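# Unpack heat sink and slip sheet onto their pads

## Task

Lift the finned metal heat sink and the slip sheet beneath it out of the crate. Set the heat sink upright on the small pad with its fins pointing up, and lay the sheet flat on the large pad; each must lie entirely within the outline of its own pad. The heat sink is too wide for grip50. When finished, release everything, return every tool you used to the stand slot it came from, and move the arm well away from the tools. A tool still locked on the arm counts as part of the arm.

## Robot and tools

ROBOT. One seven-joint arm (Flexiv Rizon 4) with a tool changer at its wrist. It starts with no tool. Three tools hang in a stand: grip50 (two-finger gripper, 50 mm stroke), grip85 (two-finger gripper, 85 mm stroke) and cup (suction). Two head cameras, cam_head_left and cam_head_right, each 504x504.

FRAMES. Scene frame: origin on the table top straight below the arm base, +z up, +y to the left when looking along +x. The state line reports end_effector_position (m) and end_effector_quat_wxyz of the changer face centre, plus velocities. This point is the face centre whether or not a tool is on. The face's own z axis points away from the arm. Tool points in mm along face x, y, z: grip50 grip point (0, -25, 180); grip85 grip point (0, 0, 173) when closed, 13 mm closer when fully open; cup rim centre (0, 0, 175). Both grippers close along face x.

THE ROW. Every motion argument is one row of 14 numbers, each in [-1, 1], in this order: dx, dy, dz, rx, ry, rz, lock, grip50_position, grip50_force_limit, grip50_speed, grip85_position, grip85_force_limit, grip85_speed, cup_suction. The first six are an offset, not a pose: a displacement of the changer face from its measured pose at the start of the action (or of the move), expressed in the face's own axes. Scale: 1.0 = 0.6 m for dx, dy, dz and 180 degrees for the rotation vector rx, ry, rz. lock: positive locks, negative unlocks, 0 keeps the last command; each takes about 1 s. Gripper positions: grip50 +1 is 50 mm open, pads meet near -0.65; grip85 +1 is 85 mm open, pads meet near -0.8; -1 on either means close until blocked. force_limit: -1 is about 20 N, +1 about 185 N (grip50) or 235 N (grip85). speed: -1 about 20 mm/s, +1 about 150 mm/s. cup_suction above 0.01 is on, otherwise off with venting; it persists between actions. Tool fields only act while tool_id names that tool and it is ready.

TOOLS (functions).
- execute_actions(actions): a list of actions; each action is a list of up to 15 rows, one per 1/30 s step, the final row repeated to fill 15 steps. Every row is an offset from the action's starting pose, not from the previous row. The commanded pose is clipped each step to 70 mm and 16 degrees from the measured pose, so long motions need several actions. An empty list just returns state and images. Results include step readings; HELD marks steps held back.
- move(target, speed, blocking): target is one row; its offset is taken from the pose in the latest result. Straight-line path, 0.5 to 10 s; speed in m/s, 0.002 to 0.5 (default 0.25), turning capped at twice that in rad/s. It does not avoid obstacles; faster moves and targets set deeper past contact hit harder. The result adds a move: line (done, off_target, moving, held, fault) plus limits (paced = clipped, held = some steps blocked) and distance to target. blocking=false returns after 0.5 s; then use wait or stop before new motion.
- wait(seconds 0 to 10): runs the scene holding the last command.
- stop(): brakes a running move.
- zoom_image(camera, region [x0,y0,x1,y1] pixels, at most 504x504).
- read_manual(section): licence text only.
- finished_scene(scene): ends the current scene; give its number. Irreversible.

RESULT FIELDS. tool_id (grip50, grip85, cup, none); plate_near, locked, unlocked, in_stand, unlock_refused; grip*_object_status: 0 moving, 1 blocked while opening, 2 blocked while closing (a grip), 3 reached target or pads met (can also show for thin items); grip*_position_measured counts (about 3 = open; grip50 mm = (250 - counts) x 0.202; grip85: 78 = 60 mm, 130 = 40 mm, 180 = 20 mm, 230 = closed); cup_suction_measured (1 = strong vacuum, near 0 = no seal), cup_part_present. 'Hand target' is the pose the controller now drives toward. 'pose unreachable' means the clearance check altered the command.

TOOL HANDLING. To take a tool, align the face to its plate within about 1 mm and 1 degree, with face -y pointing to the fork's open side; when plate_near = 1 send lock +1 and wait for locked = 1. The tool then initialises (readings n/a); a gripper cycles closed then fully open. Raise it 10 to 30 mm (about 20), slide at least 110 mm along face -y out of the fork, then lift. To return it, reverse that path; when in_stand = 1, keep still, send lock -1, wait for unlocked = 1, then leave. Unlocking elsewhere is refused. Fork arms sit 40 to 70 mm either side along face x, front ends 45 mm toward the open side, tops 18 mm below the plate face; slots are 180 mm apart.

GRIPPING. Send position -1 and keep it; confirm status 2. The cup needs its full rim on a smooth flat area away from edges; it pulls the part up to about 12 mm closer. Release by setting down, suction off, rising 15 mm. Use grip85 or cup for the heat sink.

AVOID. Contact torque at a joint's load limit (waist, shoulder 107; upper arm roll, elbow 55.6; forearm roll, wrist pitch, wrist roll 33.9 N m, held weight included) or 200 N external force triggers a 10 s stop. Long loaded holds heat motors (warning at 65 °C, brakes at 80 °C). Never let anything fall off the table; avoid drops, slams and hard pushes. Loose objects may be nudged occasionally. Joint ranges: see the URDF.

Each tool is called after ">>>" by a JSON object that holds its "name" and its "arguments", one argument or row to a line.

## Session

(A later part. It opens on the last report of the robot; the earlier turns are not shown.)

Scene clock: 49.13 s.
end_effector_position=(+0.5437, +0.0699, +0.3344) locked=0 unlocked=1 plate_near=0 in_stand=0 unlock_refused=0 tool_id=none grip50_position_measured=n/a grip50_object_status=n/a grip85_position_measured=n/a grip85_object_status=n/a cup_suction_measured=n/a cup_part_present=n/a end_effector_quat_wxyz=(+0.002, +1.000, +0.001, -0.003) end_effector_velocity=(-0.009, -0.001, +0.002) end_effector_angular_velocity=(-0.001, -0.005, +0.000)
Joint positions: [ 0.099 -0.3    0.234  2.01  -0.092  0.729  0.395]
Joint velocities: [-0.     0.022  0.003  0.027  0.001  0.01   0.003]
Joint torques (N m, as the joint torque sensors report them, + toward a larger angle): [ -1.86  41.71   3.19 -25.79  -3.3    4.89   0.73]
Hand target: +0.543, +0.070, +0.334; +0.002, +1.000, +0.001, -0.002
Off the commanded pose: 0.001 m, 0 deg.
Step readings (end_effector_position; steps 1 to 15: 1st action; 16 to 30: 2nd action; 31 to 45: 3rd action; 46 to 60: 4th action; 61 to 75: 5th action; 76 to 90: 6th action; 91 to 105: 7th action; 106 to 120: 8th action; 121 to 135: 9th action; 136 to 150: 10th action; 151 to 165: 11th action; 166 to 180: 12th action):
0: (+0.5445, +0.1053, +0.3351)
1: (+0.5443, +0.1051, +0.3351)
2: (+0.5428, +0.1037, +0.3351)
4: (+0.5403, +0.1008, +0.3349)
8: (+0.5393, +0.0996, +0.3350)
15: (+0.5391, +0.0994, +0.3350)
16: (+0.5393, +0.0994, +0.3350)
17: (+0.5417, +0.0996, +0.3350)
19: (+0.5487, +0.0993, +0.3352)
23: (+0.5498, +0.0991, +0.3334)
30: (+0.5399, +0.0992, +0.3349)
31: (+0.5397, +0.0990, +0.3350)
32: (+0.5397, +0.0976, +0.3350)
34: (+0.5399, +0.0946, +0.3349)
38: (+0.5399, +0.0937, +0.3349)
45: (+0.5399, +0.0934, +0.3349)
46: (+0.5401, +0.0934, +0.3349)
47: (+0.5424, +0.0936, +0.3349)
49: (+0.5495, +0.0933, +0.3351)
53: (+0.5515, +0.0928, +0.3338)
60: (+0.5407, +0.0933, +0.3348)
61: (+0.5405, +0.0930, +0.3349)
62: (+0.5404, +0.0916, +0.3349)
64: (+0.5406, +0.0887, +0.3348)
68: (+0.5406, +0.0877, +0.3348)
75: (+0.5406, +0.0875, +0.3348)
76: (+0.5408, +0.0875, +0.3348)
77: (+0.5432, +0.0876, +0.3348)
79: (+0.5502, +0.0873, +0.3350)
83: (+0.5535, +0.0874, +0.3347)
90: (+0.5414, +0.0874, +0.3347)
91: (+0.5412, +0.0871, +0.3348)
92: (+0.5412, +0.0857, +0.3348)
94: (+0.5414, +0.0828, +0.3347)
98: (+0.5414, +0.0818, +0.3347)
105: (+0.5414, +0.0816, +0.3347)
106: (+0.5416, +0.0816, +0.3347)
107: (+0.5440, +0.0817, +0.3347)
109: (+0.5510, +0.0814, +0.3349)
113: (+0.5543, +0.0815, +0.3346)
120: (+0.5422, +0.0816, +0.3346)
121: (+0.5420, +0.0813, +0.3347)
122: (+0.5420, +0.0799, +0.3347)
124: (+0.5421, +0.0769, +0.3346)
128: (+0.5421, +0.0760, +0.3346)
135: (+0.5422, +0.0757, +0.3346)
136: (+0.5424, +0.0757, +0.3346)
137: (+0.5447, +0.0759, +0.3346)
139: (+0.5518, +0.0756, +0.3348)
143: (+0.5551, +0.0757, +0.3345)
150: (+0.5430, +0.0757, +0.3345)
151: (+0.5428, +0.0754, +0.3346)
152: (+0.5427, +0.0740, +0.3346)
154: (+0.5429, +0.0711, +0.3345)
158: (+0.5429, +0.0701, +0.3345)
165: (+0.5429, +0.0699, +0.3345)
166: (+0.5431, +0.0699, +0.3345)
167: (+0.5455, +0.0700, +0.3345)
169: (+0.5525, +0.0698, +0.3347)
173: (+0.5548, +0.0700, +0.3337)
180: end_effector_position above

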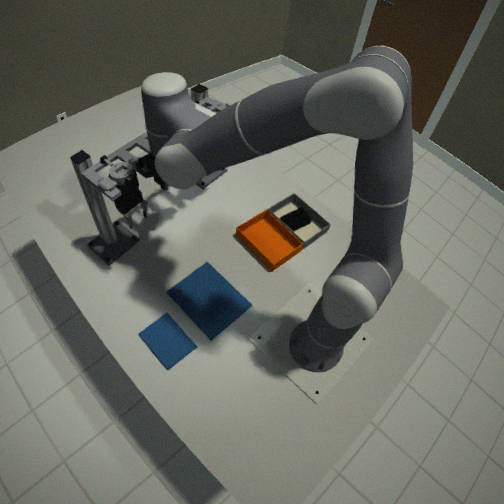

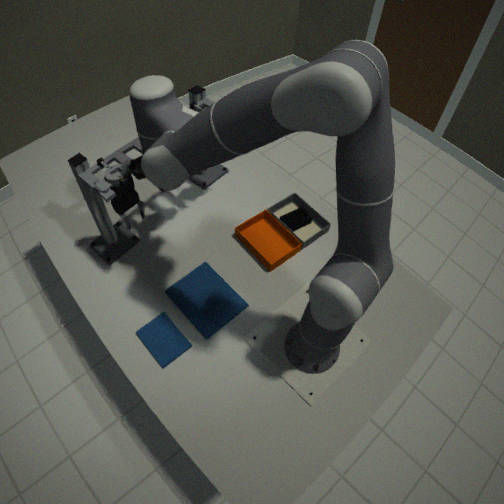

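>>> {"name": "execute_actions", "arguments": {
  "actions": [
    [[0,-0.016,0,0,0,0,0,0,0,0,0,0,0,0]],
    [[0.018,0,0,0,0,0,0,0,0,0,0,0,0,0]],
    [[0.004,0,0,0,0,0,0,0,0,0,0,0,0,0]],
    [[0.004,0,0,0,0,0,0,0,0,0,0,0,0,0]],
    [[0.004,0,0,0,0,0,0,0,0,0,0,0,0,0]],
    [[0.004,0,0,0,0,0,0,0,0,0,0,0,0,0]]
  ]
}}

Scene clock: 52.37 s.
end_effector_position=(+0.5593, +0.0815, +0.3321) locked=0 unlocked=1 plate_near=0 in_stand=0 unlock_refused=0 tool_id=none grip50_position_measured=n/a grip50_object_status=n/a grip85_position_measured=n/a grip85_object_status=n/a cup_suction_measured=n/a cup_part_present=n/a end_effector_quat_wxyz=(+0.002, +1.000, +0.002, -0.008) end_effector_velocity=(-0.000, -0.000, -0.000) end_effector_angular_velocity=(+0.000, +0.000, -0.000)
Joint positions: [ 0.114 -0.341  0.232  1.954 -0.096  0.703  0.406]
Joint velocities: [-0. -0. -0.  0.  0. -0. -0.]
Joint torques (N m, as the joint torque sensors report them, + toward a larger angle): [ -0.86  32.4   -3.97 -40.01  -6.56  10.58  -0.2 ]
Hand target: +0.562, +0.081, +0.333; +0.001, +1.000, +0.002, -0.005
Off the commanded pose: 0.003 m, 0 deg.
Step readings (end_effector_position; steps 1 to 15: 1st action; 16 to 30: 2nd action; 31 to 45: 3rd action; 46 to 60: 4th action; 61 to 75: 5th action; 76 to 90: 6th action):
0: (+0.5430, +0.0698, +0.3344)
1: (+0.5430, +0.0702, +0.3344)
2: (+0.5433, +0.0723, +0.3344)
4: (+0.5435, +0.0774, +0.3345)
8: (+0.5437, +0.0790, +0.3344)
15: (+0.5437, +0.0793, +0.3344)
16: (+0.5439, +0.0794, +0.3344)
17: (+0.5462, +0.0796, +0.3344)
19: (+0.5517, +0.0793, +0.3346)
23: (+0.5541, +0.0794, +0.3344)
30: (+0.5545, +0.0795, +0.3344)
31: (+0.5546, +0.0795, +0.3344)
32: (+0.5554, +0.0795, +0.3344)
34: (+0.5564, +0.0795, +0.3345)
38: (+0.5568, +0.0796, +0.3344)
45: (+0.5569, +0.0796, +0.3345)
46: (+0.5570, +0.0796, +0.3345)
47: (+0.5578, +0.0797, +0.3345)
49: (+0.5582, +0.0800, +0.3341)
53: (+0.5583, +0.0802, +0.3339)
60: (+0.5584, +0.0802, +0.3339)
61: (+0.5585, +0.0803, +0.3339)
62: (+0.5588, +0.0806, +0.3336)
64: (+0.5591, +0.0812, +0.3332)
68: (+0.5592, +0.0813, +0.3331)
75: (+0.5592, +0.0813, +0.3331)
76: (+0.5592, +0.0813, +0.3331)
77: (+0.5592, +0.0814, +0.3328)
79: (+0.5593, +0.0815, +0.3323)
83: (+0.5593, +0.0815, +0.3321)
90: end_effector_position above

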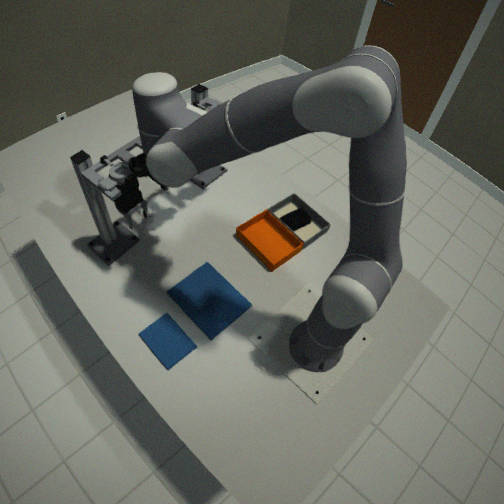

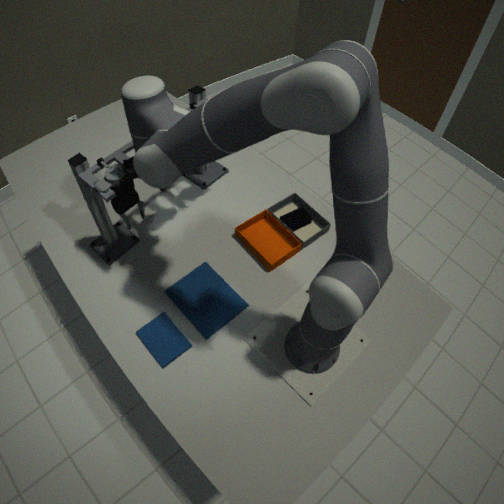

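>>> {"name": "move", "arguments": {
  "target": [-0.05,0,-0.004,0,0.005,0,0,0,0,0,0,0,0,0],
  "speed": 0.08
}}

>>> {"name": "move", "arguments": {
  "target": [0.05,0.297,0,0,0,0,0,0,0,0,0,0,0,0],
  "speed": 0.15
}}

>>> {"name": "execute_actions", "arguments": {
  "actions": [
    [[0.006,0,0,0,0,0,0,0,0,0,0,0,0,0]],
    [[0.006,0,0,0,0,0,0,0,0,0,0,0,0,0]],
    [[0.006,0,0,0,0,0,0,0,0,0,0,0,0,0]],
    [[0.006,0,0,0,0,0,0,0,0,0,0,0,0,0]],
    [[0.006,0,0,0,0,0,0,0,0,0,0,0,0,0]]
  ]
}}

Scene clock: 53.63 s.
end_effector_position=(+0.5294, +0.0814, +0.3350) locked=0 unlocked=1 plate_near=0 in_stand=0 unlock_refused=0 tool_id=none grip50_position_measured=n/a grip50_object_status=n/a grip85_position_measured=n/a grip85_object_status=n/a cup_suction_measured=n/a cup_part_present=n/a end_effector_quat_wxyz=(+0.002, +1.000, +0.002, -0.000) end_effector_velocity=(-0.001, -0.000, -0.000) end_effector_angular_velocity=(-0.000, -0.000, -0.001)
Joint positions: [ 0.114 -0.274  0.247  2.048 -0.092  0.745  0.423]
Joint velocities: [-0.     0.002 -0.     0.004  0.001  0.002  0.   ]
Joint torques (N m, as the joint torque sensors report them, + toward a larger angle): [ -0.23  40.8    3.6  -24.39  -3.26   4.99   0.9 ]
Hand target: +0.529, +0.081, +0.335; +0.002, +1.000, +0.002, -0.000
Off the commanded pose: 0.000 m, 0 deg.
move: done

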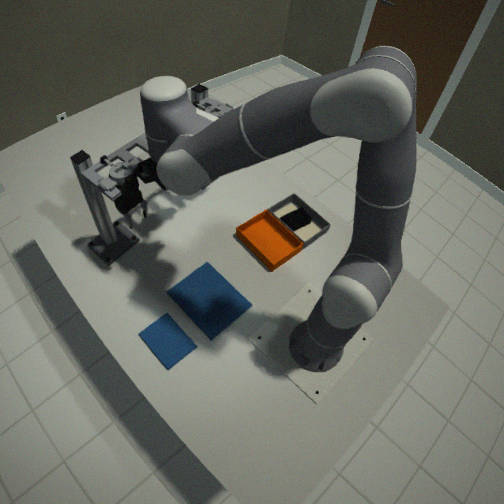

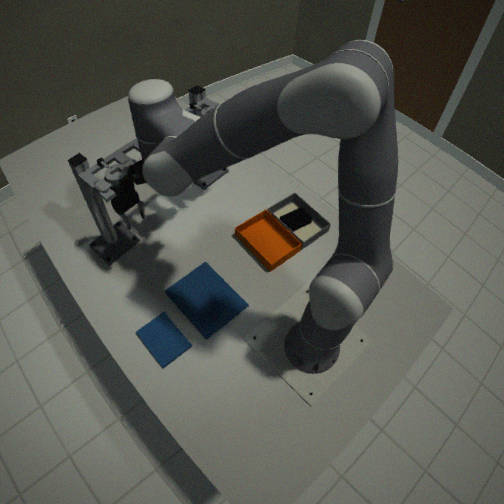

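Scene clock: 55.23 s.
end_effector_position=(+0.5598, -0.0967, +0.3357) locked=0 unlocked=1 plate_near=0 in_stand=0 unlock_refused=0 tool_id=none grip50_position_measured=n/a grip50_object_status=n/a grip85_position_measured=n/a grip85_object_status=n/a cup_suction_measured=n/a cup_part_present=n/a end_effector_quat_wxyz=(+0.002, +1.000, +0.002, -0.000) end_effector_velocity=(+0.000, -0.002, -0.000) end_effector_angular_velocity=(+0.000, +0.001, -0.001)
Joint positions: [-0.105 -0.326  0.128  1.961 -0.055  0.717  0.061]
Joint velocities: [-0.003 -0.001 -0.    -0.002  0.    -0.001 -0.003]
Joint torques (N m, as the joint torque sensors report them, + toward a larger angle): [ -1.75  43.46   0.92 -25.53  -3.33   3.84   0.03]
Hand target: +0.560, -0.097, +0.336; +0.002, +1.000, +0.002, -0.000
Off the commanded pose: 0.000 m, 0 deg.
move: done

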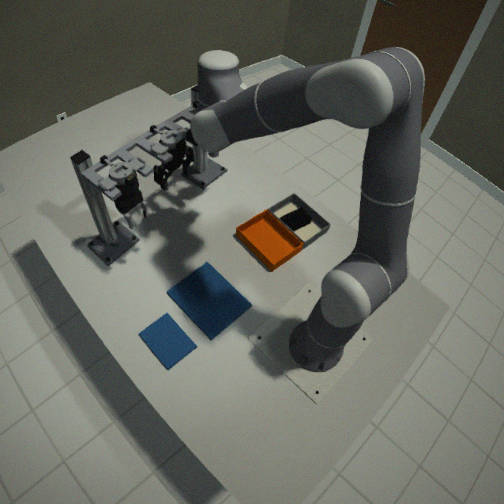

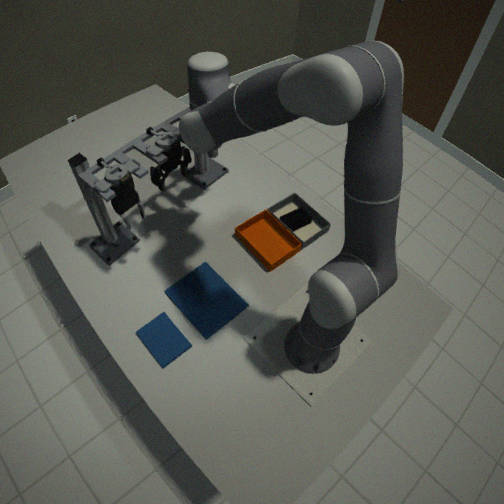

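Scene clock: 57.73 s.
end_effector_position=(+0.5778, -0.0966, +0.3359) locked=0 unlocked=1 plate_near=0 in_stand=0 unlock_refused=0 tool_id=none grip50_position_measured=n/a grip50_object_status=n/a grip85_position_measured=n/a grip85_object_status=n/a cup_suction_measured=n/a cup_part_present=n/a end_effector_quat_wxyz=(+0.002, +1.000, +0.002, +0.001) end_effector_velocity=(-0.000, -0.000, -0.000) end_effector_angular_velocity=(-0.000, +0.000, +0.000)
Joint positions: [-0.101 -0.362  0.125  1.907 -0.058  0.701  0.061]
Joint velocities: [-0.    -0.     0.    -0.    -0.001 -0.001 -0.   ]
Joint torques (N m, as the joint torque sensors report them, + toward a larger angle): [  0.01  45.48   1.32 -25.98  -3.97   4.01   0.65]
Hand target: +0.578, -0.097, +0.336; +0.002, +1.000, +0.002, +0.001
Off the commanded pose: 0.000 m, 0 deg.
Step readings (end_effector_position; steps 1 to 15: 1st action; 16 to 30: 2nd action; 31 to 45: 3rd action; 46 to 60: 4th action; 61 to 75: 5th action):
0: (+0.5598, -0.0967, +0.3357)
1: (+0.5600, -0.0968, +0.3357)
2: (+0.5611, -0.0968, +0.3357)
4: (+0.5626, -0.0968, +0.3357)
8: (+0.5633, -0.0967, +0.3357)
15: (+0.5634, -0.0967, +0.3357)
16: (+0.5636, -0.0967, +0.3357)
17: (+0.5647, -0.0967, +0.3357)
19: (+0.5662, -0.0967, +0.3358)
23: (+0.5669, -0.0967, +0.3357)
30: (+0.5670, -0.0967, +0.3358)
31: (+0.5672, -0.0967, +0.3358)
32: (+0.5683, -0.0967, +0.3358)
34: (+0.5698, -0.0967, +0.3358)
38: (+0.5705, -0.0967, +0.3358)
45: (+0.5706, -0.0967, +0.3358)
46: (+0.5708, -0.0967, +0.3358)
47: (+0.5719, -0.0967, +0.3358)
49: (+0.5734, -0.0966, +0.3359)
53: (+0.5741, -0.0966, +0.3358)
60: (+0.5742, -0.0967, +0.3359)
61: (+0.5744, -0.0967, +0.3359)
62: (+0.5755, -0.0967, +0.3359)
64: (+0.5770, -0.0966, +0.3359)
68: (+0.5777, -0.0966, +0.3359)
75: end_effector_position above

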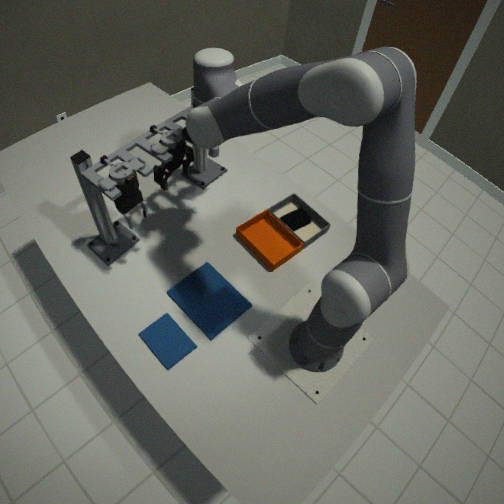

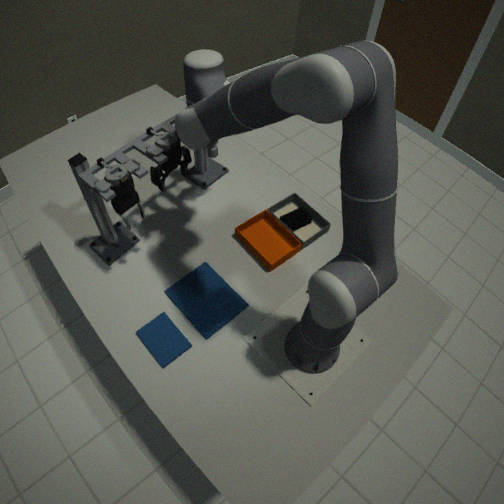

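>>> {"name": "execute_actions", "arguments": {
  "actions": [
    [[0.004,0,0,0,0,0,0,0,0,0,0,0,0,0]],
    [[0.004,0,0,0,0,0,0,0,0,0,0,0,0,0]],
    [[0.004,0,0,0,0,0,0,0,0,0,0,0,0,0]],
    [[0.004,0,0,0,0,0,0,0,0,0,0,0,0,0]],
    [[0.004,0,0,0,0,0,0,0,0,0,0,0,0,0]]
  ]
}}

Scene clock: 60.43 s.
end_effector_position=(+0.5825, -0.0974, +0.3325) locked=0 unlocked=1 plate_near=0 in_stand=0 unlock_refused=0 tool_id=none grip50_position_measured=n/a grip50_object_status=n/a grip85_position_measured=n/a grip85_object_status=n/a cup_suction_measured=n/a cup_part_present=n/a end_effector_quat_wxyz=(+0.000, +1.000, -0.000, -0.009) end_effector_velocity=(-0.000, -0.000, -0.000) end_effector_angular_velocity=(+0.001, +0.001, -0.001)
Joint positions: [-0.099 -0.38   0.122  1.882 -0.053  0.675  0.061]
Joint velocities: [ 0.001  0.    -0.001 -0.     0.002 -0.001 -0.   ]
Joint torques (N m, as the joint torque sensors report them, + toward a larger angle): [  3.82  34.22  -0.52 -41.64  -6.63  11.74   0.16]
Hand target: +0.585, -0.097, +0.334; +0.001, +1.000, +0.000, -0.006
Off the commanded pose: 0.003 m, 0 deg.
Step readings (end_effector_position; steps 1 to 15: 1st action; 16 to 30: 2nd action; 31 to 45: 3rd action; 46 to 60: 4th action; 61 to 75: 5th action):
0: (+0.5778, -0.0966, +0.3359)
1: (+0.5780, -0.0966, +0.3359)
2: (+0.5788, -0.0966, +0.3359)
4: (+0.5797, -0.0966, +0.3360)
8: (+0.5801, -0.0966, +0.3360)
15: (+0.5802, -0.0966, +0.3360)
16: (+0.5804, -0.0966, +0.3360)
17: (+0.5812, -0.0966, +0.3360)
19: (+0.5818, -0.0969, +0.3358)
23: (+0.5821, -0.0971, +0.3357)
30: (+0.5822, -0.0972, +0.3357)
31: (+0.5823, -0.0972, +0.3356)
32: (+0.5824, -0.0973, +0.3353)
34: (+0.5825, -0.0973, +0.3348)
38: (+0.5825, -0.0974, +0.3347)
45: (+0.5825, -0.0974, +0.3347)
46: (+0.5825, -0.0974, +0.3346)
47: (+0.5825, -0.0974, +0.3343)
49: (+0.5825, -0.0974, +0.3338)
53: (+0.5825, -0.0974, +0.3336)
60: (+0.5825, -0.0974, +0.3336)
61: (+0.5825, -0.0974, +0.3335)
62: (+0.5825, -0.0974, +0.3332)
64: (+0.5825, -0.0974, +0.3327)
68: (+0.5825, -0.0974, +0.3325)
75: end_effector_position above

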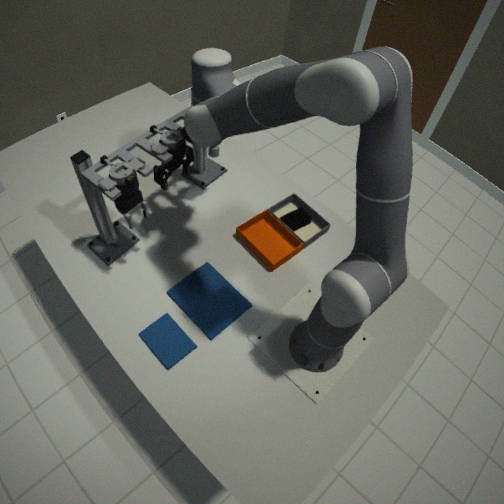

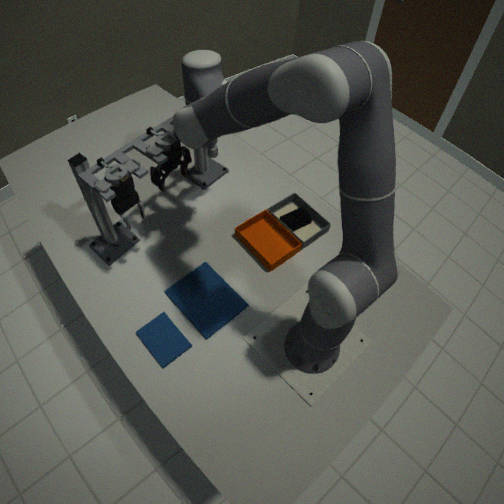

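>>> {"name": "move", "arguments": {
  "target": [-0.04,0,-0.01,0,0.0057,0,0,0,0,0,0,0,0,0],
  "speed": 0.08
}}

>>> {"name": "move", "arguments": {
  "target": [0,0,-0.1,0,0,-0.5412,0,0,0,0,0,0,0,0],
  "speed": 0.4
}}

Scene clock: 61.50 s.
end_effector_position=(+0.5587, -0.0973, +0.3389) locked=0 unlocked=1 plate_near=0 in_stand=0 unlock_refused=0 tool_id=none grip50_position_measured=n/a grip50_object_status=n/a grip85_position_measured=n/a grip85_object_status=n/a cup_suction_measured=n/a cup_part_present=n/a end_effector_quat_wxyz=(+0.000, +1.000, -0.000, -0.000) end_effector_velocity=(-0.001, -0.000, +0.000) end_effector_angular_velocity=(-0.001, -0.001, +0.001)
Joint positions: [-0.108 -0.319  0.129  1.959 -0.049  0.708  0.06 ]
Joint velocities: [-0.     0.003 -0.     0.004 -0.001  0.002 -0.   ]
Joint torques (N m, as the joint torque sensors report them, + toward a larger angle): [ -1.71  44.14   2.94 -24.77  -3.23   4.77  -0.2 ]
Hand target: +0.559, -0.097, +0.339; +0.000, +1.000, -0.000, -0.000
Off the commanded pose: 0.000 m, 0 deg.
move: done

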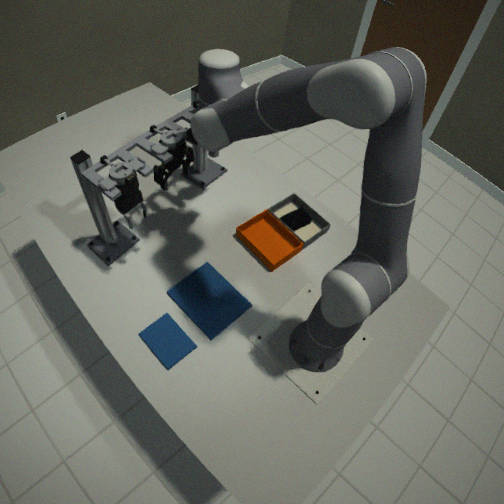

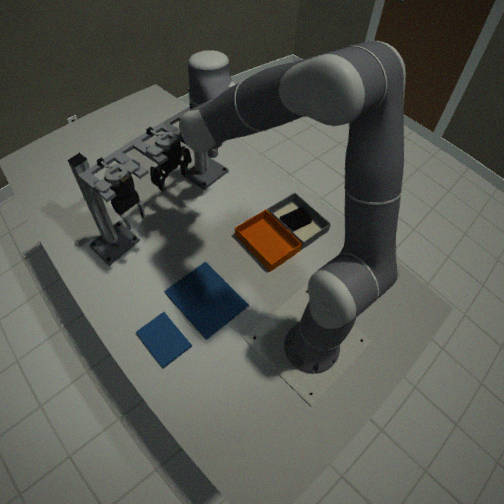

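Scene clock: 64.10 s.
end_effector_position=(+0.5589, -0.0975, +0.3990) locked=0 unlocked=1 plate_near=0 in_stand=0 unlock_refused=0 tool_id=none grip50_position_measured=n/a grip50_object_status=n/a grip85_position_measured=n/a grip85_object_status=n/a cup_suction_measured=n/a cup_part_present=n/a end_effector_quat_wxyz=(+0.000, +0.661, +0.751, -0.000) end_effector_velocity=(+0.000, +0.000, +0.000) end_effector_angular_velocity=(+0.001, +0.001, +0.009)
Joint positions: [-0.295 -0.268  0.332  1.866 -0.098  0.552 -1.609]
Joint velocities: [ 0.     0.     0.    -0.001  0.001 -0.002 -0.009]
Joint torques (N m, as the joint torque sensors report them, + toward a larger angle): [ -1.93  42.3    4.44 -28.18  -3.69   4.11  -0.22]
Hand target: +0.559, -0.097, +0.399; -0.000, +0.660, +0.751, -0.000
Off the commanded pose: 0.000 m, 0 deg.
move: done

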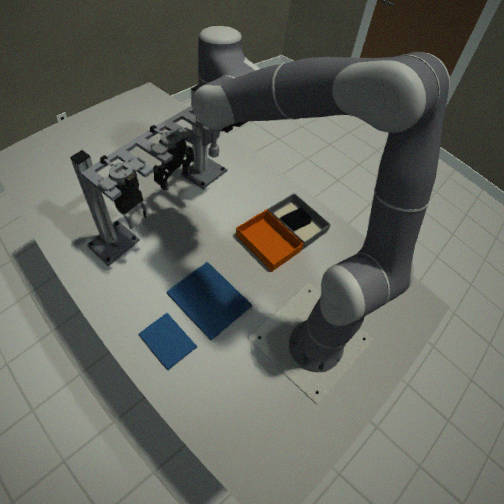

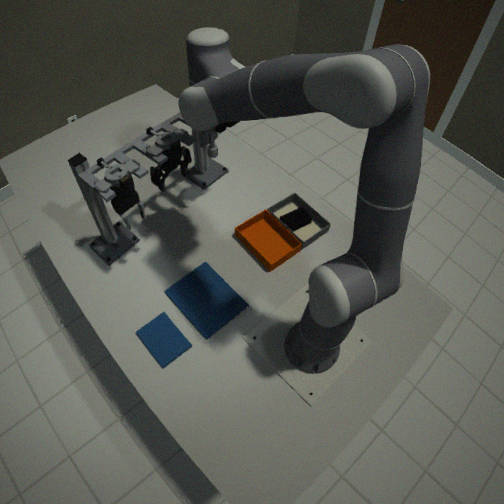

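>>> {"name": "move", "arguments": {
  "target": [0.1454,0.1546,0.03,0,0,-0.0005,0,0,0,0,0,0,0,0],
  "speed": 0.15
}}

>>> {"name": "execute_actions", "arguments": {
  "actions": [
    [[0,0,0.01,0,0,0,0,0,0,0,0,0,0,0]],
    [[0,0,0.006,0,0,0,0,0,0,0,0,0,0,0]],
    [[0,0,0.004,0,0,0,0,0,0,0,0,0,0,0]],
    [[0,0,0.004,0,0,0,0,0,0,0,0,0,0,0]]
  ]
}}

Scene clock: 65.63 s.
end_effector_position=(+0.6398, +0.0008, +0.3809) locked=0 unlocked=1 plate_near=0 in_stand=0 unlock_refused=0 tool_id=none grip50_position_measured=n/a grip50_object_status=n/a grip85_position_measured=n/a grip85_object_status=n/a cup_suction_measured=n/a cup_part_present=n/a end_effector_quat_wxyz=(+0.000, +0.660, +0.751, +0.000) end_effector_velocity=(+0.001, +0.001, -0.000) end_effector_angular_velocity=(+0.000, -0.000, -0.001)
Joint positions: [-0.13  -0.456  0.349  1.667 -0.172  0.528 -1.415]
Joint velocities: [ 0.001 -0.002  0.    -0.003 -0.001 -0.001  0.002]
Joint torques (N m, as the joint torque sensors report them, + toward a larger angle): [  0.94  49.71   4.72 -27.96  -4.48   4.13   0.57]
Hand target: +0.640, +0.001, +0.381; +0.000, +0.660, +0.751, -0.000
Off the commanded pose: 0.000 m, 0 deg.
move: done

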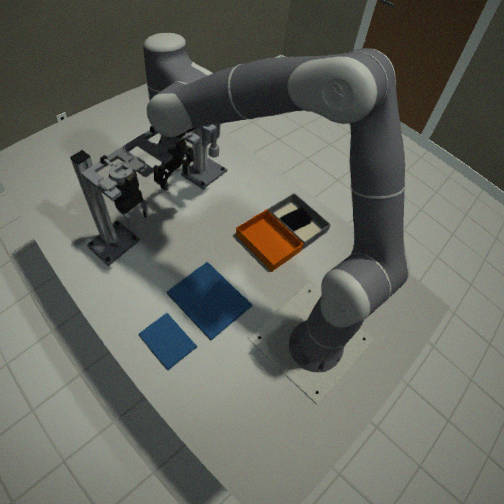

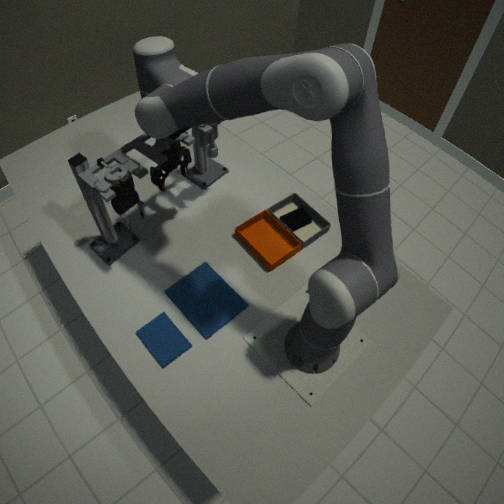

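Scene clock: 67.63 s.
end_effector_position=(+0.6395, +0.0008, +0.3668) locked=0 unlocked=1 plate_near=0 in_stand=0 unlock_refused=0 tool_id=none grip50_position_measured=n/a grip50_object_status=n/a grip85_position_measured=n/a grip85_object_status=n/a cup_suction_measured=n/a cup_part_present=n/a end_effector_quat_wxyz=(-0.000, +0.660, +0.752, +0.000) end_effector_velocity=(+0.000, -0.000, -0.000) end_effector_angular_velocity=(+0.001, -0.000, -0.001)
Joint positions: [-0.129 -0.472  0.346  1.685 -0.179  0.56  -1.412]
Joint velocities: [-0.    -0.    -0.    -0.     0.001  0.     0.   ]
Joint torques (N m, as the joint torque sensors report them, + toward a larger angle): [  0.47  50.13   5.19 -27.29  -4.36   4.98   0.87]
Hand target: +0.640, +0.001, +0.367; -0.000, +0.660, +0.752, +0.000
Off the commanded pose: 0.000 m, 0 deg.
Step readings (end_effector_position; steps 1 to 15: 1st action; 16 to 30: 2nd action; 31 to 45: 3rd action; 46 to 60: 4th action):
0: (+0.6398, +0.0008, +0.3809)
1: (+0.6398, +0.0008, +0.3805)
2: (+0.6400, +0.0008, +0.3792)
4: (+0.6396, +0.0008, +0.3761)
8: (+0.6397, +0.0008, +0.3751)
15: (+0.6397, +0.0008, +0.3749)
16: (+0.6397, +0.0008, +0.3747)
17: (+0.6398, +0.0008, +0.3739)
19: (+0.6396, +0.0008, +0.3721)
23: (+0.6396, +0.0008, +0.3715)
30: (+0.6397, +0.0008, +0.3714)
31: (+0.6396, +0.0008, +0.3712)
32: (+0.6397, +0.0008, +0.3707)
34: (+0.6396, +0.0008, +0.3695)
38: (+0.6396, +0.0008, +0.3692)
45: (+0.6396, +0.0008, +0.3691)
46: (+0.6396, +0.0008, +0.3689)
47: (+0.6397, +0.0008, +0.3684)
49: (+0.6395, +0.0008, +0.3672)
53: (+0.6395, +0.0008, +0.3668)
60: end_effector_position above

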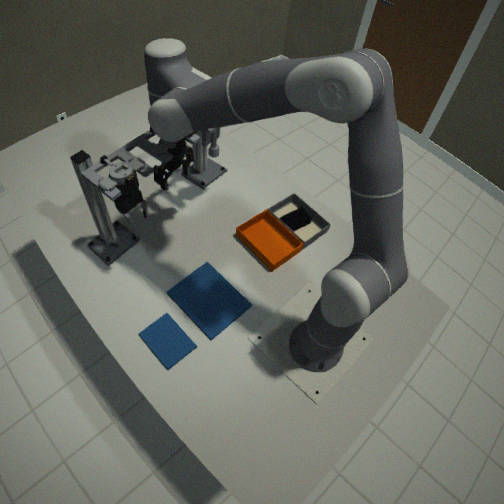

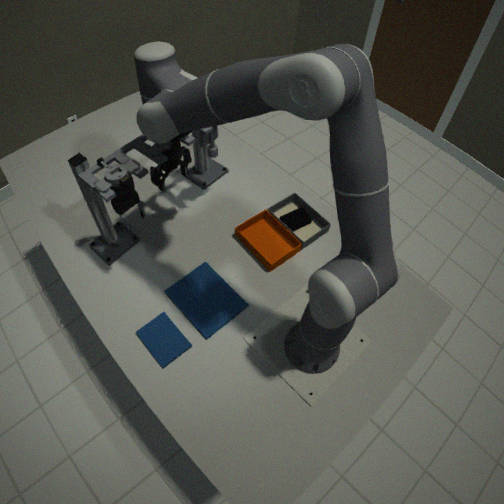

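>>> {"name": "execute_actions", "arguments": {
  "actions": [
    [[0,0,0.004,0,0,0,0,0,0,0,0,0,0,0]],
    [[0,0,0.004,0,0,0,0,0,0,0,0,0,0,0]],
    [[0,0,0.004,0,0,0,0,0,0,0,0,0,0,0]]
  ]
}}

Scene clock: 69.27 s.
end_effector_position=(+0.6397, +0.0008, +0.3604) locked=0 unlocked=1 plate_near=1 in_stand=1 unlock_refused=0 tool_id=none grip50_position_measured=n/a grip50_object_status=n/a grip85_position_measured=n/a grip85_object_status=n/a cup_suction_measured=n/a cup_part_present=n/a end_effector_quat_wxyz=(-0.000, +0.659, +0.752, +0.001) end_effector_velocity=(+0.000, -0.000, +0.000) end_effector_angular_velocity=(+0.000, -0.000, -0.000)
Joint positions: [-0.129 -0.48   0.345  1.693 -0.183  0.576 -1.41 ]
Joint velocities: [-0.  0.  0.  0.  0.  0.  0.]
Joint torques (N m, as the joint torque sensors report them, + toward a larger angle): [  0.02  48.87   5.55 -25.3   -3.95   4.42   0.85]
Hand target: +0.640, +0.001, +0.360; -0.000, +0.659, +0.752, +0.000
Off the commanded pose: 0.000 m, 0 deg.
Step readings (end_effector_position; steps 1 to 15: 1st action; 16 to 30: 2nd action; 31 to 45: 3rd action):
0: (+0.6395, +0.0008, +0.3668)
1: (+0.6395, +0.0008, +0.3666)
2: (+0.6396, +0.0008, +0.3661)
4: (+0.6395, +0.0008, +0.3649)
8: (+0.6395, +0.0008, +0.3645)
15: (+0.6395, +0.0008, +0.3644)
16: (+0.6395, +0.0008, +0.3643)
17: (+0.6396, +0.0008, +0.3637)
19: (+0.6395, +0.0008, +0.3627)
23: (+0.6396, +0.0008, +0.3624)
30: (+0.6396, +0.0008, +0.3623)
31: (+0.6396, +0.0008, +0.3622)
32: (+0.6397, +0.0009, +0.3617)
34: (+0.6397, +0.0009, +0.3607)
38: (+0.6397, +0.0008, +0.3604)
45: end_effector_position above

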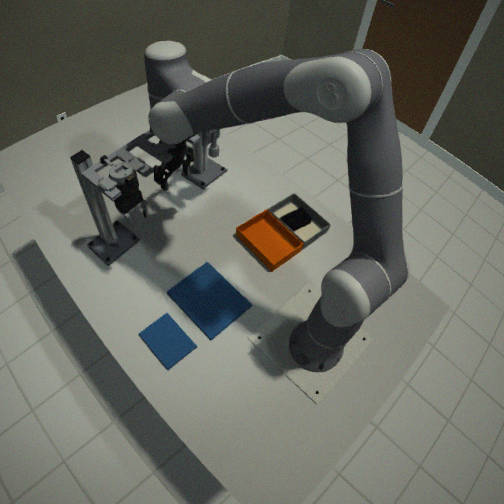

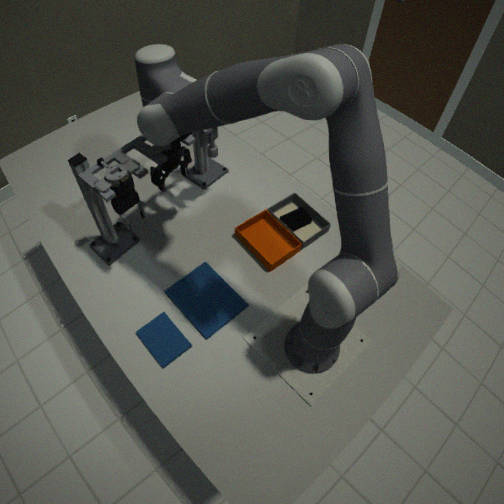

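>>> {"name": "execute_actions", "arguments": {
  "actions": [
    [[0,0,0,0,0,0,1,0,0,0,1,0,1,0]],
    [[0,0,0,0,0,0,1,0,0,0,1,0,1,0]],
    [[0,0,0,0,0,0,1,0,0,0,1,0,1,0]]
  ]
}}

>>> {"name": "move", "arguments": {
  "target": [0,0,-0.033,0,0,0,0,0,0,0,1,0,1,0],
  "speed": 0.05
}}

>>> {"name": "move", "arguments": {
  "target": [0,-0.22,0,0,0,0,0,0,0,0,1,0,1,0],
  "speed": 0.12
}}

>>> {"name": "zoom_image", "arguments": {
  "camera": "cam_head_left",
  "region": [220, 180, 340, 280]
}}

Scene clock: 71.00 s.
end_effector_position=(+0.6399, +0.0008, +0.3606) locked=1 unlocked=0 plate_near=1 in_stand=1 unlock_refused=0 tool_id=grip85 grip50_position_measured=n/a grip50_object_status=n/a grip85_position_measured=n/a grip85_object_status=n/a cup_suction_measured=n/a cup_part_present=n/a end_effector_quat_wxyz=(+0.000, +0.659, +0.752, +0.001) end_effector_velocity=(+0.000, +0.000, +0.000) end_effector_angular_velocity=(-0.000, -0.000, +0.000)
Joint positions: [-0.129 -0.48   0.345  1.692 -0.183  0.576 -1.41 ]
Joint velocities: [ 0.     0.     0.    -0.    -0.001 -0.     0.   ]
Joint torques (N m, as the joint torque sensors report them, + toward a larger angle): [ -0.42  59.27   6.88 -32.91  -5.16   5.83   0.37]
Hand target: +0.640, +0.001, +0.361; +0.000, +0.659, +0.752, +0.001
Off the commanded pose: 0.000 m, 0 deg.
Step readings (end_effector_position; steps 1 to 15: 1st action; 16 to 30: 2nd action; 31 to 45: 3rd action):
0: (+0.6397, +0.0008, +0.3604)
1: (+0.6398, +0.0008, +0.3604)
2: (+0.6398, +0.0008, +0.3604)
4: (+0.6398, +0.0008, +0.3604)
8: (+0.6398, +0.0008, +0.3604)
15: (+0.6398, +0.0008, +0.3604)
16: (+0.6398, +0.0008, +0.3604)
17: (+0.6398, +0.0008, +0.3604)
19: (+0.6398, +0.0008, +0.3604)
23: (+0.6398, +0.0008, +0.3604)
30: (+0.6399, +0.0008, +0.3606)
31: (+0.6399, +0.0008, +0.3606)
32: (+0.6399, +0.0008, +0.3606)
34: (+0.6399, +0.0008, +0.3606)
38: (+0.6399, +0.0008, +0.3606)
45: end_effector_position above

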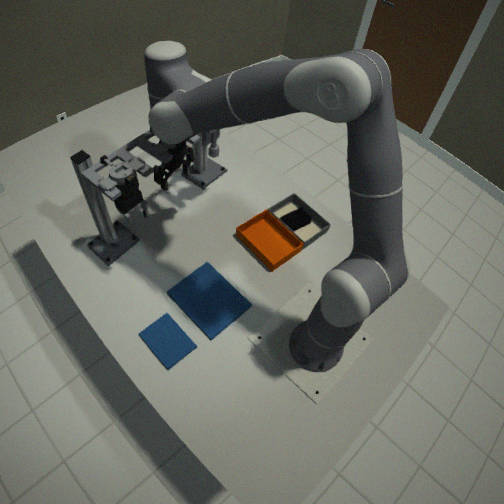

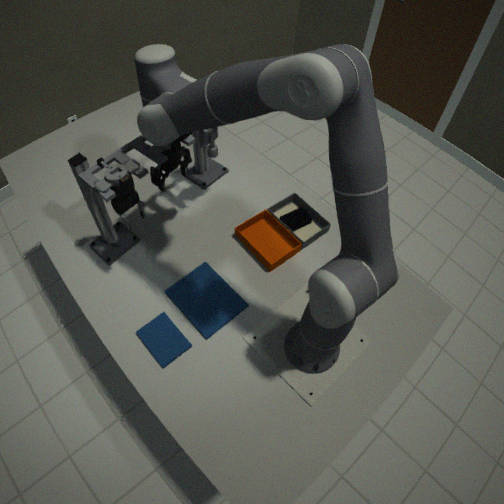

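Scene clock: 71.77 s.
end_effector_position=(+0.6400, +0.0008, +0.3803) locked=1 unlocked=0 plate_near=1 in_stand=0 unlock_refused=0 tool_id=grip85 grip50_position_measured=n/a grip50_object_status=n/a grip85_position_measured=n/a grip85_object_status=n/a cup_suction_measured=n/a cup_part_present=n/a end_effector_quat_wxyz=(+0.000, +0.659, +0.752, +0.001) end_effector_velocity=(-0.000, -0.000, +0.001) end_effector_angular_velocity=(+0.000, +0.001, -0.000)
Joint positions: [-0.132 -0.457  0.35   1.668 -0.173  0.531 -1.416]
Joint velocities: [-0.     0.001 -0.    -0.001  0.001 -0.003 -0.001]
Joint torques (N m, as the joint torque sensors report them, + toward a larger angle): [ -1.69  59.72   7.63 -33.9   -5.19   5.4   -0.15]
Hand target: +0.640, +0.001, +0.380; +0.000, +0.659, +0.752, +0.001
Off the commanded pose: 0.000 m, 0 deg.
move: done

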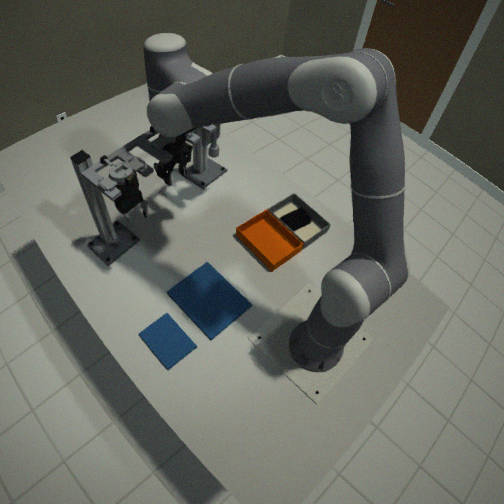

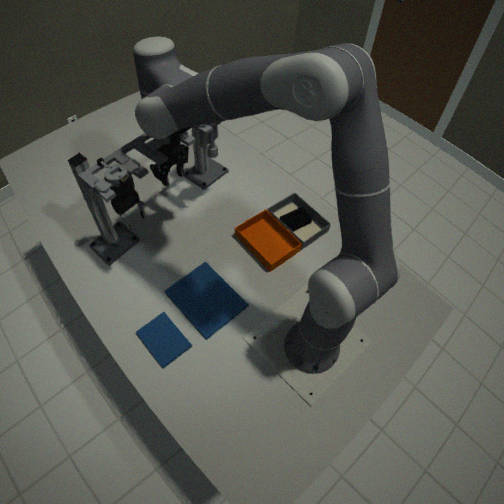

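Scene clock: 73.27 s.
end_effector_position=(+0.5092, -0.0162, +0.3804) locked=1 unlocked=0 plate_near=1 in_stand=0 unlock_refused=0 tool_id=grip85 grip50_position_measured=n/a grip50_object_status=n/a grip85_position_measured=n/a grip85_object_status=n/a cup_suction_measured=n/a cup_part_present=n/a end_effector_quat_wxyz=(+0.000, +0.659, +0.752, +0.001) end_effector_velocity=(-0.001, +0.000, -0.000) end_effector_angular_velocity=(+0.000, +0.000, +0.001)
Joint positions: [-0.22  -0.172  0.405  2.046 -0.08   0.638 -1.462]
Joint velocities: [ 0.     0.003  0.     0.004  0.001  0.001 -0.001]
Joint torques (N m, as the joint torque sensors report them, + toward a larger angle): [ -1.49  43.3    3.75 -31.84  -4.65   6.53  -0.1 ]
Hand target: +0.509, -0.016, +0.380; +0.000, +0.659, +0.752, +0.001
Off the commanded pose: 0.000 m, 0 deg.
move: done

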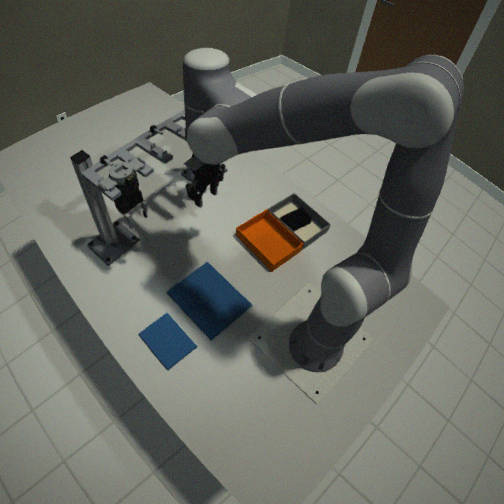

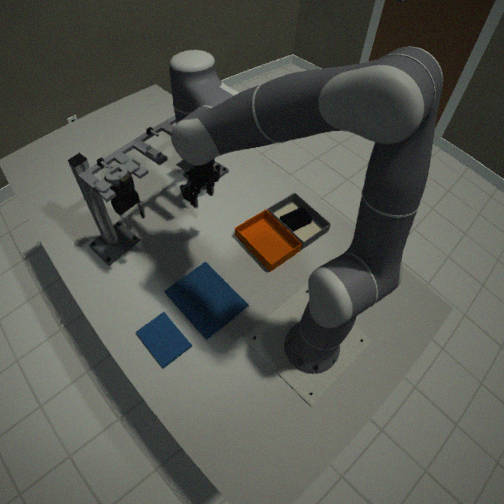

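Region (220, 180, 340, 280) of cam_head_left's 504x504 image, scaled by 4.200, with more detail than that image has.

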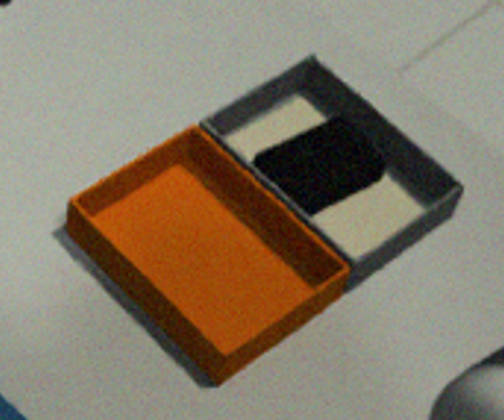

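>>> {"name": "move", "arguments": {
  "target": [-0.491,-0.281,0.15,0,0,0.5412,0,0,0,0,1,0,1,0],
  "speed": 0.35
}}

>>> {"name": "zoom_image", "arguments": {
  "camera": "cam_head_left",
  "region": [230, 140, 350, 260]
}}

>>> {"name": "zoom_image", "arguments": {
  "camera": "cam_head_right",
  "region": [230, 140, 350, 260]
}}

Scene clock: 76.47 s.
end_effector_position=(+0.3800, -0.3301, +0.2900) locked=1 unlocked=0 plate_near=1 in_stand=0 unlock_refused=0 tool_id=grip85 grip50_position_measured=n/a grip50_object_status=n/a grip85_position_measured=3 grip85_object_status=3 cup_suction_measured=n/a cup_part_present=n/a end_effector_quat_wxyz=(-0.000, +1.000, +0.002, +0.000) end_effector_velocity=(-0.000, -0.001, -0.000) end_effector_angular_velocity=(-0.000, +0.000, -0.006)
Joint positions: [-0.505 -0.27  -0.     2.198  0.009  0.899 -0.503]
Joint velocities: [-0.001 -0.002 -0.002 -0.001  0.     0.     0.004]
Joint torques (N m, as the joint torque sensors report them, + toward a larger angle): [ -1.94  44.09  -0.99 -26.99  -3.61   6.33   0.81]
Hand target: +0.380, -0.330, +0.290; -0.000, +1.000, +0.001, +0.000
Off the commanded pose: 0.001 m, 0 deg.
move: done

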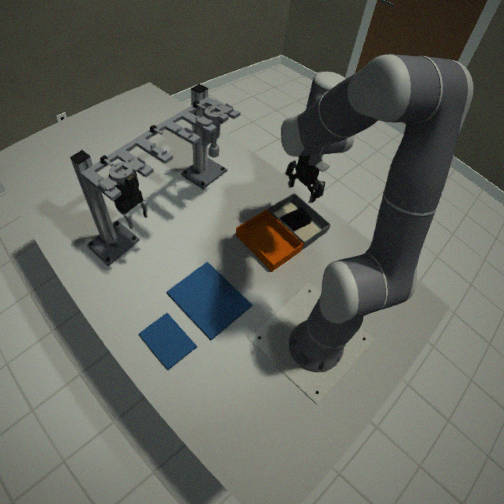

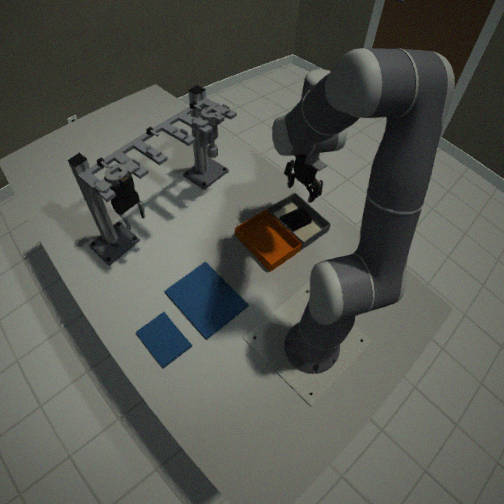

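Region (230, 140, 350, 260) of cam_head_left's 504x504 image, scaled by 4.200, with more detail than that image has.

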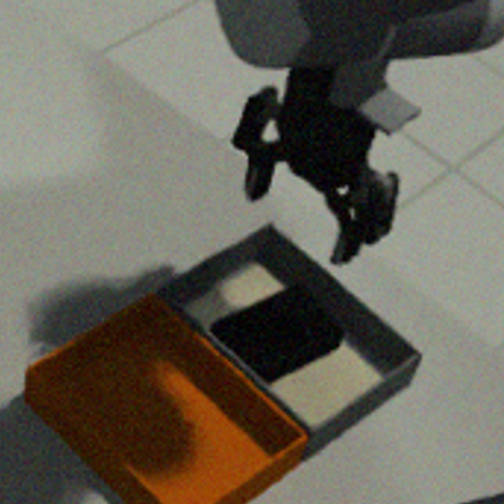

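Region (230, 140, 350, 260) of cam_head_right's 504x504 image, scaled by 4.200, with more detail than that image has.

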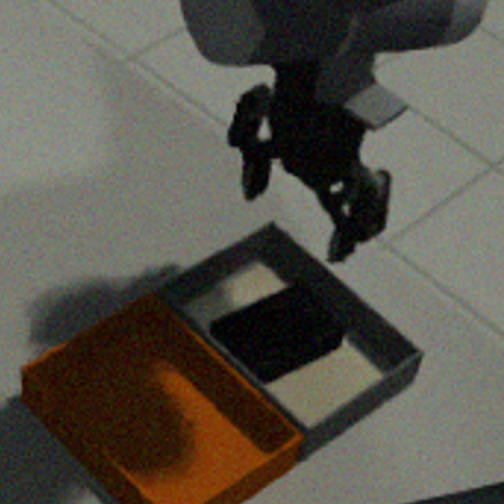

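>>> {"name": "move", "arguments": {
  "target": [0,-0.03,0.08,0,0,0,0,0,0,0,1,0,1,0],
  "speed": 0.1
}}

>>> {"name": "zoom_image", "arguments": {
  "camera": "cam_head_left",
  "region": [250, 170, 340, 260]
}}

>>> {"name": "zoom_image", "arguments": {
  "camera": "cam_head_right",
  "region": [250, 170, 340, 260]
}}

Scene clock: 77.53 s.
end_effector_position=(+0.3800, -0.3120, +0.2421) locked=1 unlocked=0 plate_near=1 in_stand=0 unlock_refused=0 tool_id=grip85 grip50_position_measured=n/a grip50_object_status=n/a grip85_position_measured=3 grip85_object_status=3 cup_suction_measured=n/a cup_part_present=n/a end_effector_quat_wxyz=(-0.000, +1.000, +0.002, +0.000) end_effector_velocity=(+0.000, +0.001, -0.001) end_effector_angular_velocity=(-0.001, -0.001, +0.001)
Joint positions: [-0.477 -0.362  0.006  2.255  0.007  1.048 -0.469]
Joint velocities: [ 0.001 -0.003  0.     0.001 -0.001  0.006  0.001]
Joint torques (N m, as the joint torque sensors report them, + toward a larger angle): [  0.71  44.58  -0.41 -22.77  -3.46   6.52   1.03]
Hand target: +0.380, -0.312, +0.242; -0.000, +1.000, +0.002, +0.000
Off the commanded pose: 0.000 m, 0 deg.
move: done

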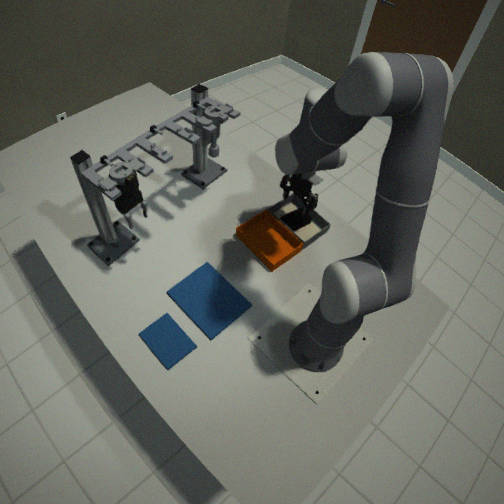

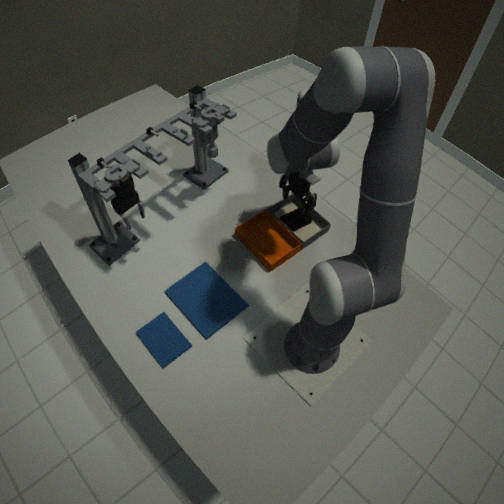

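Region (250, 170, 340, 260) of cam_head_left's 504x504 image, scaled by 5.600, with more detail than that image has.

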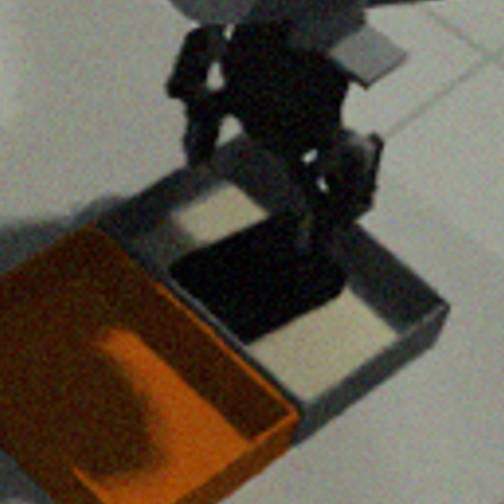

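Region (250, 170, 340, 260) of cam_head_right's 504x504 image, scaled by 5.600, with more detail than that image has.

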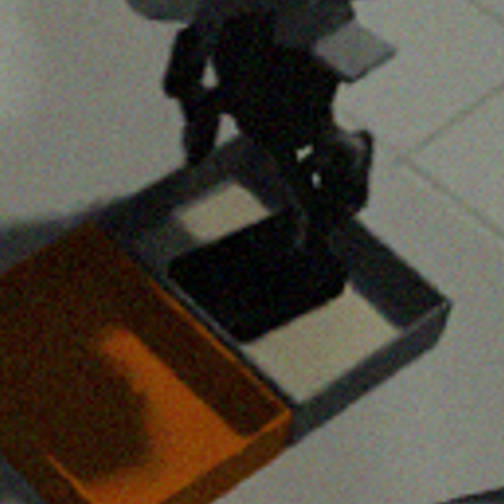

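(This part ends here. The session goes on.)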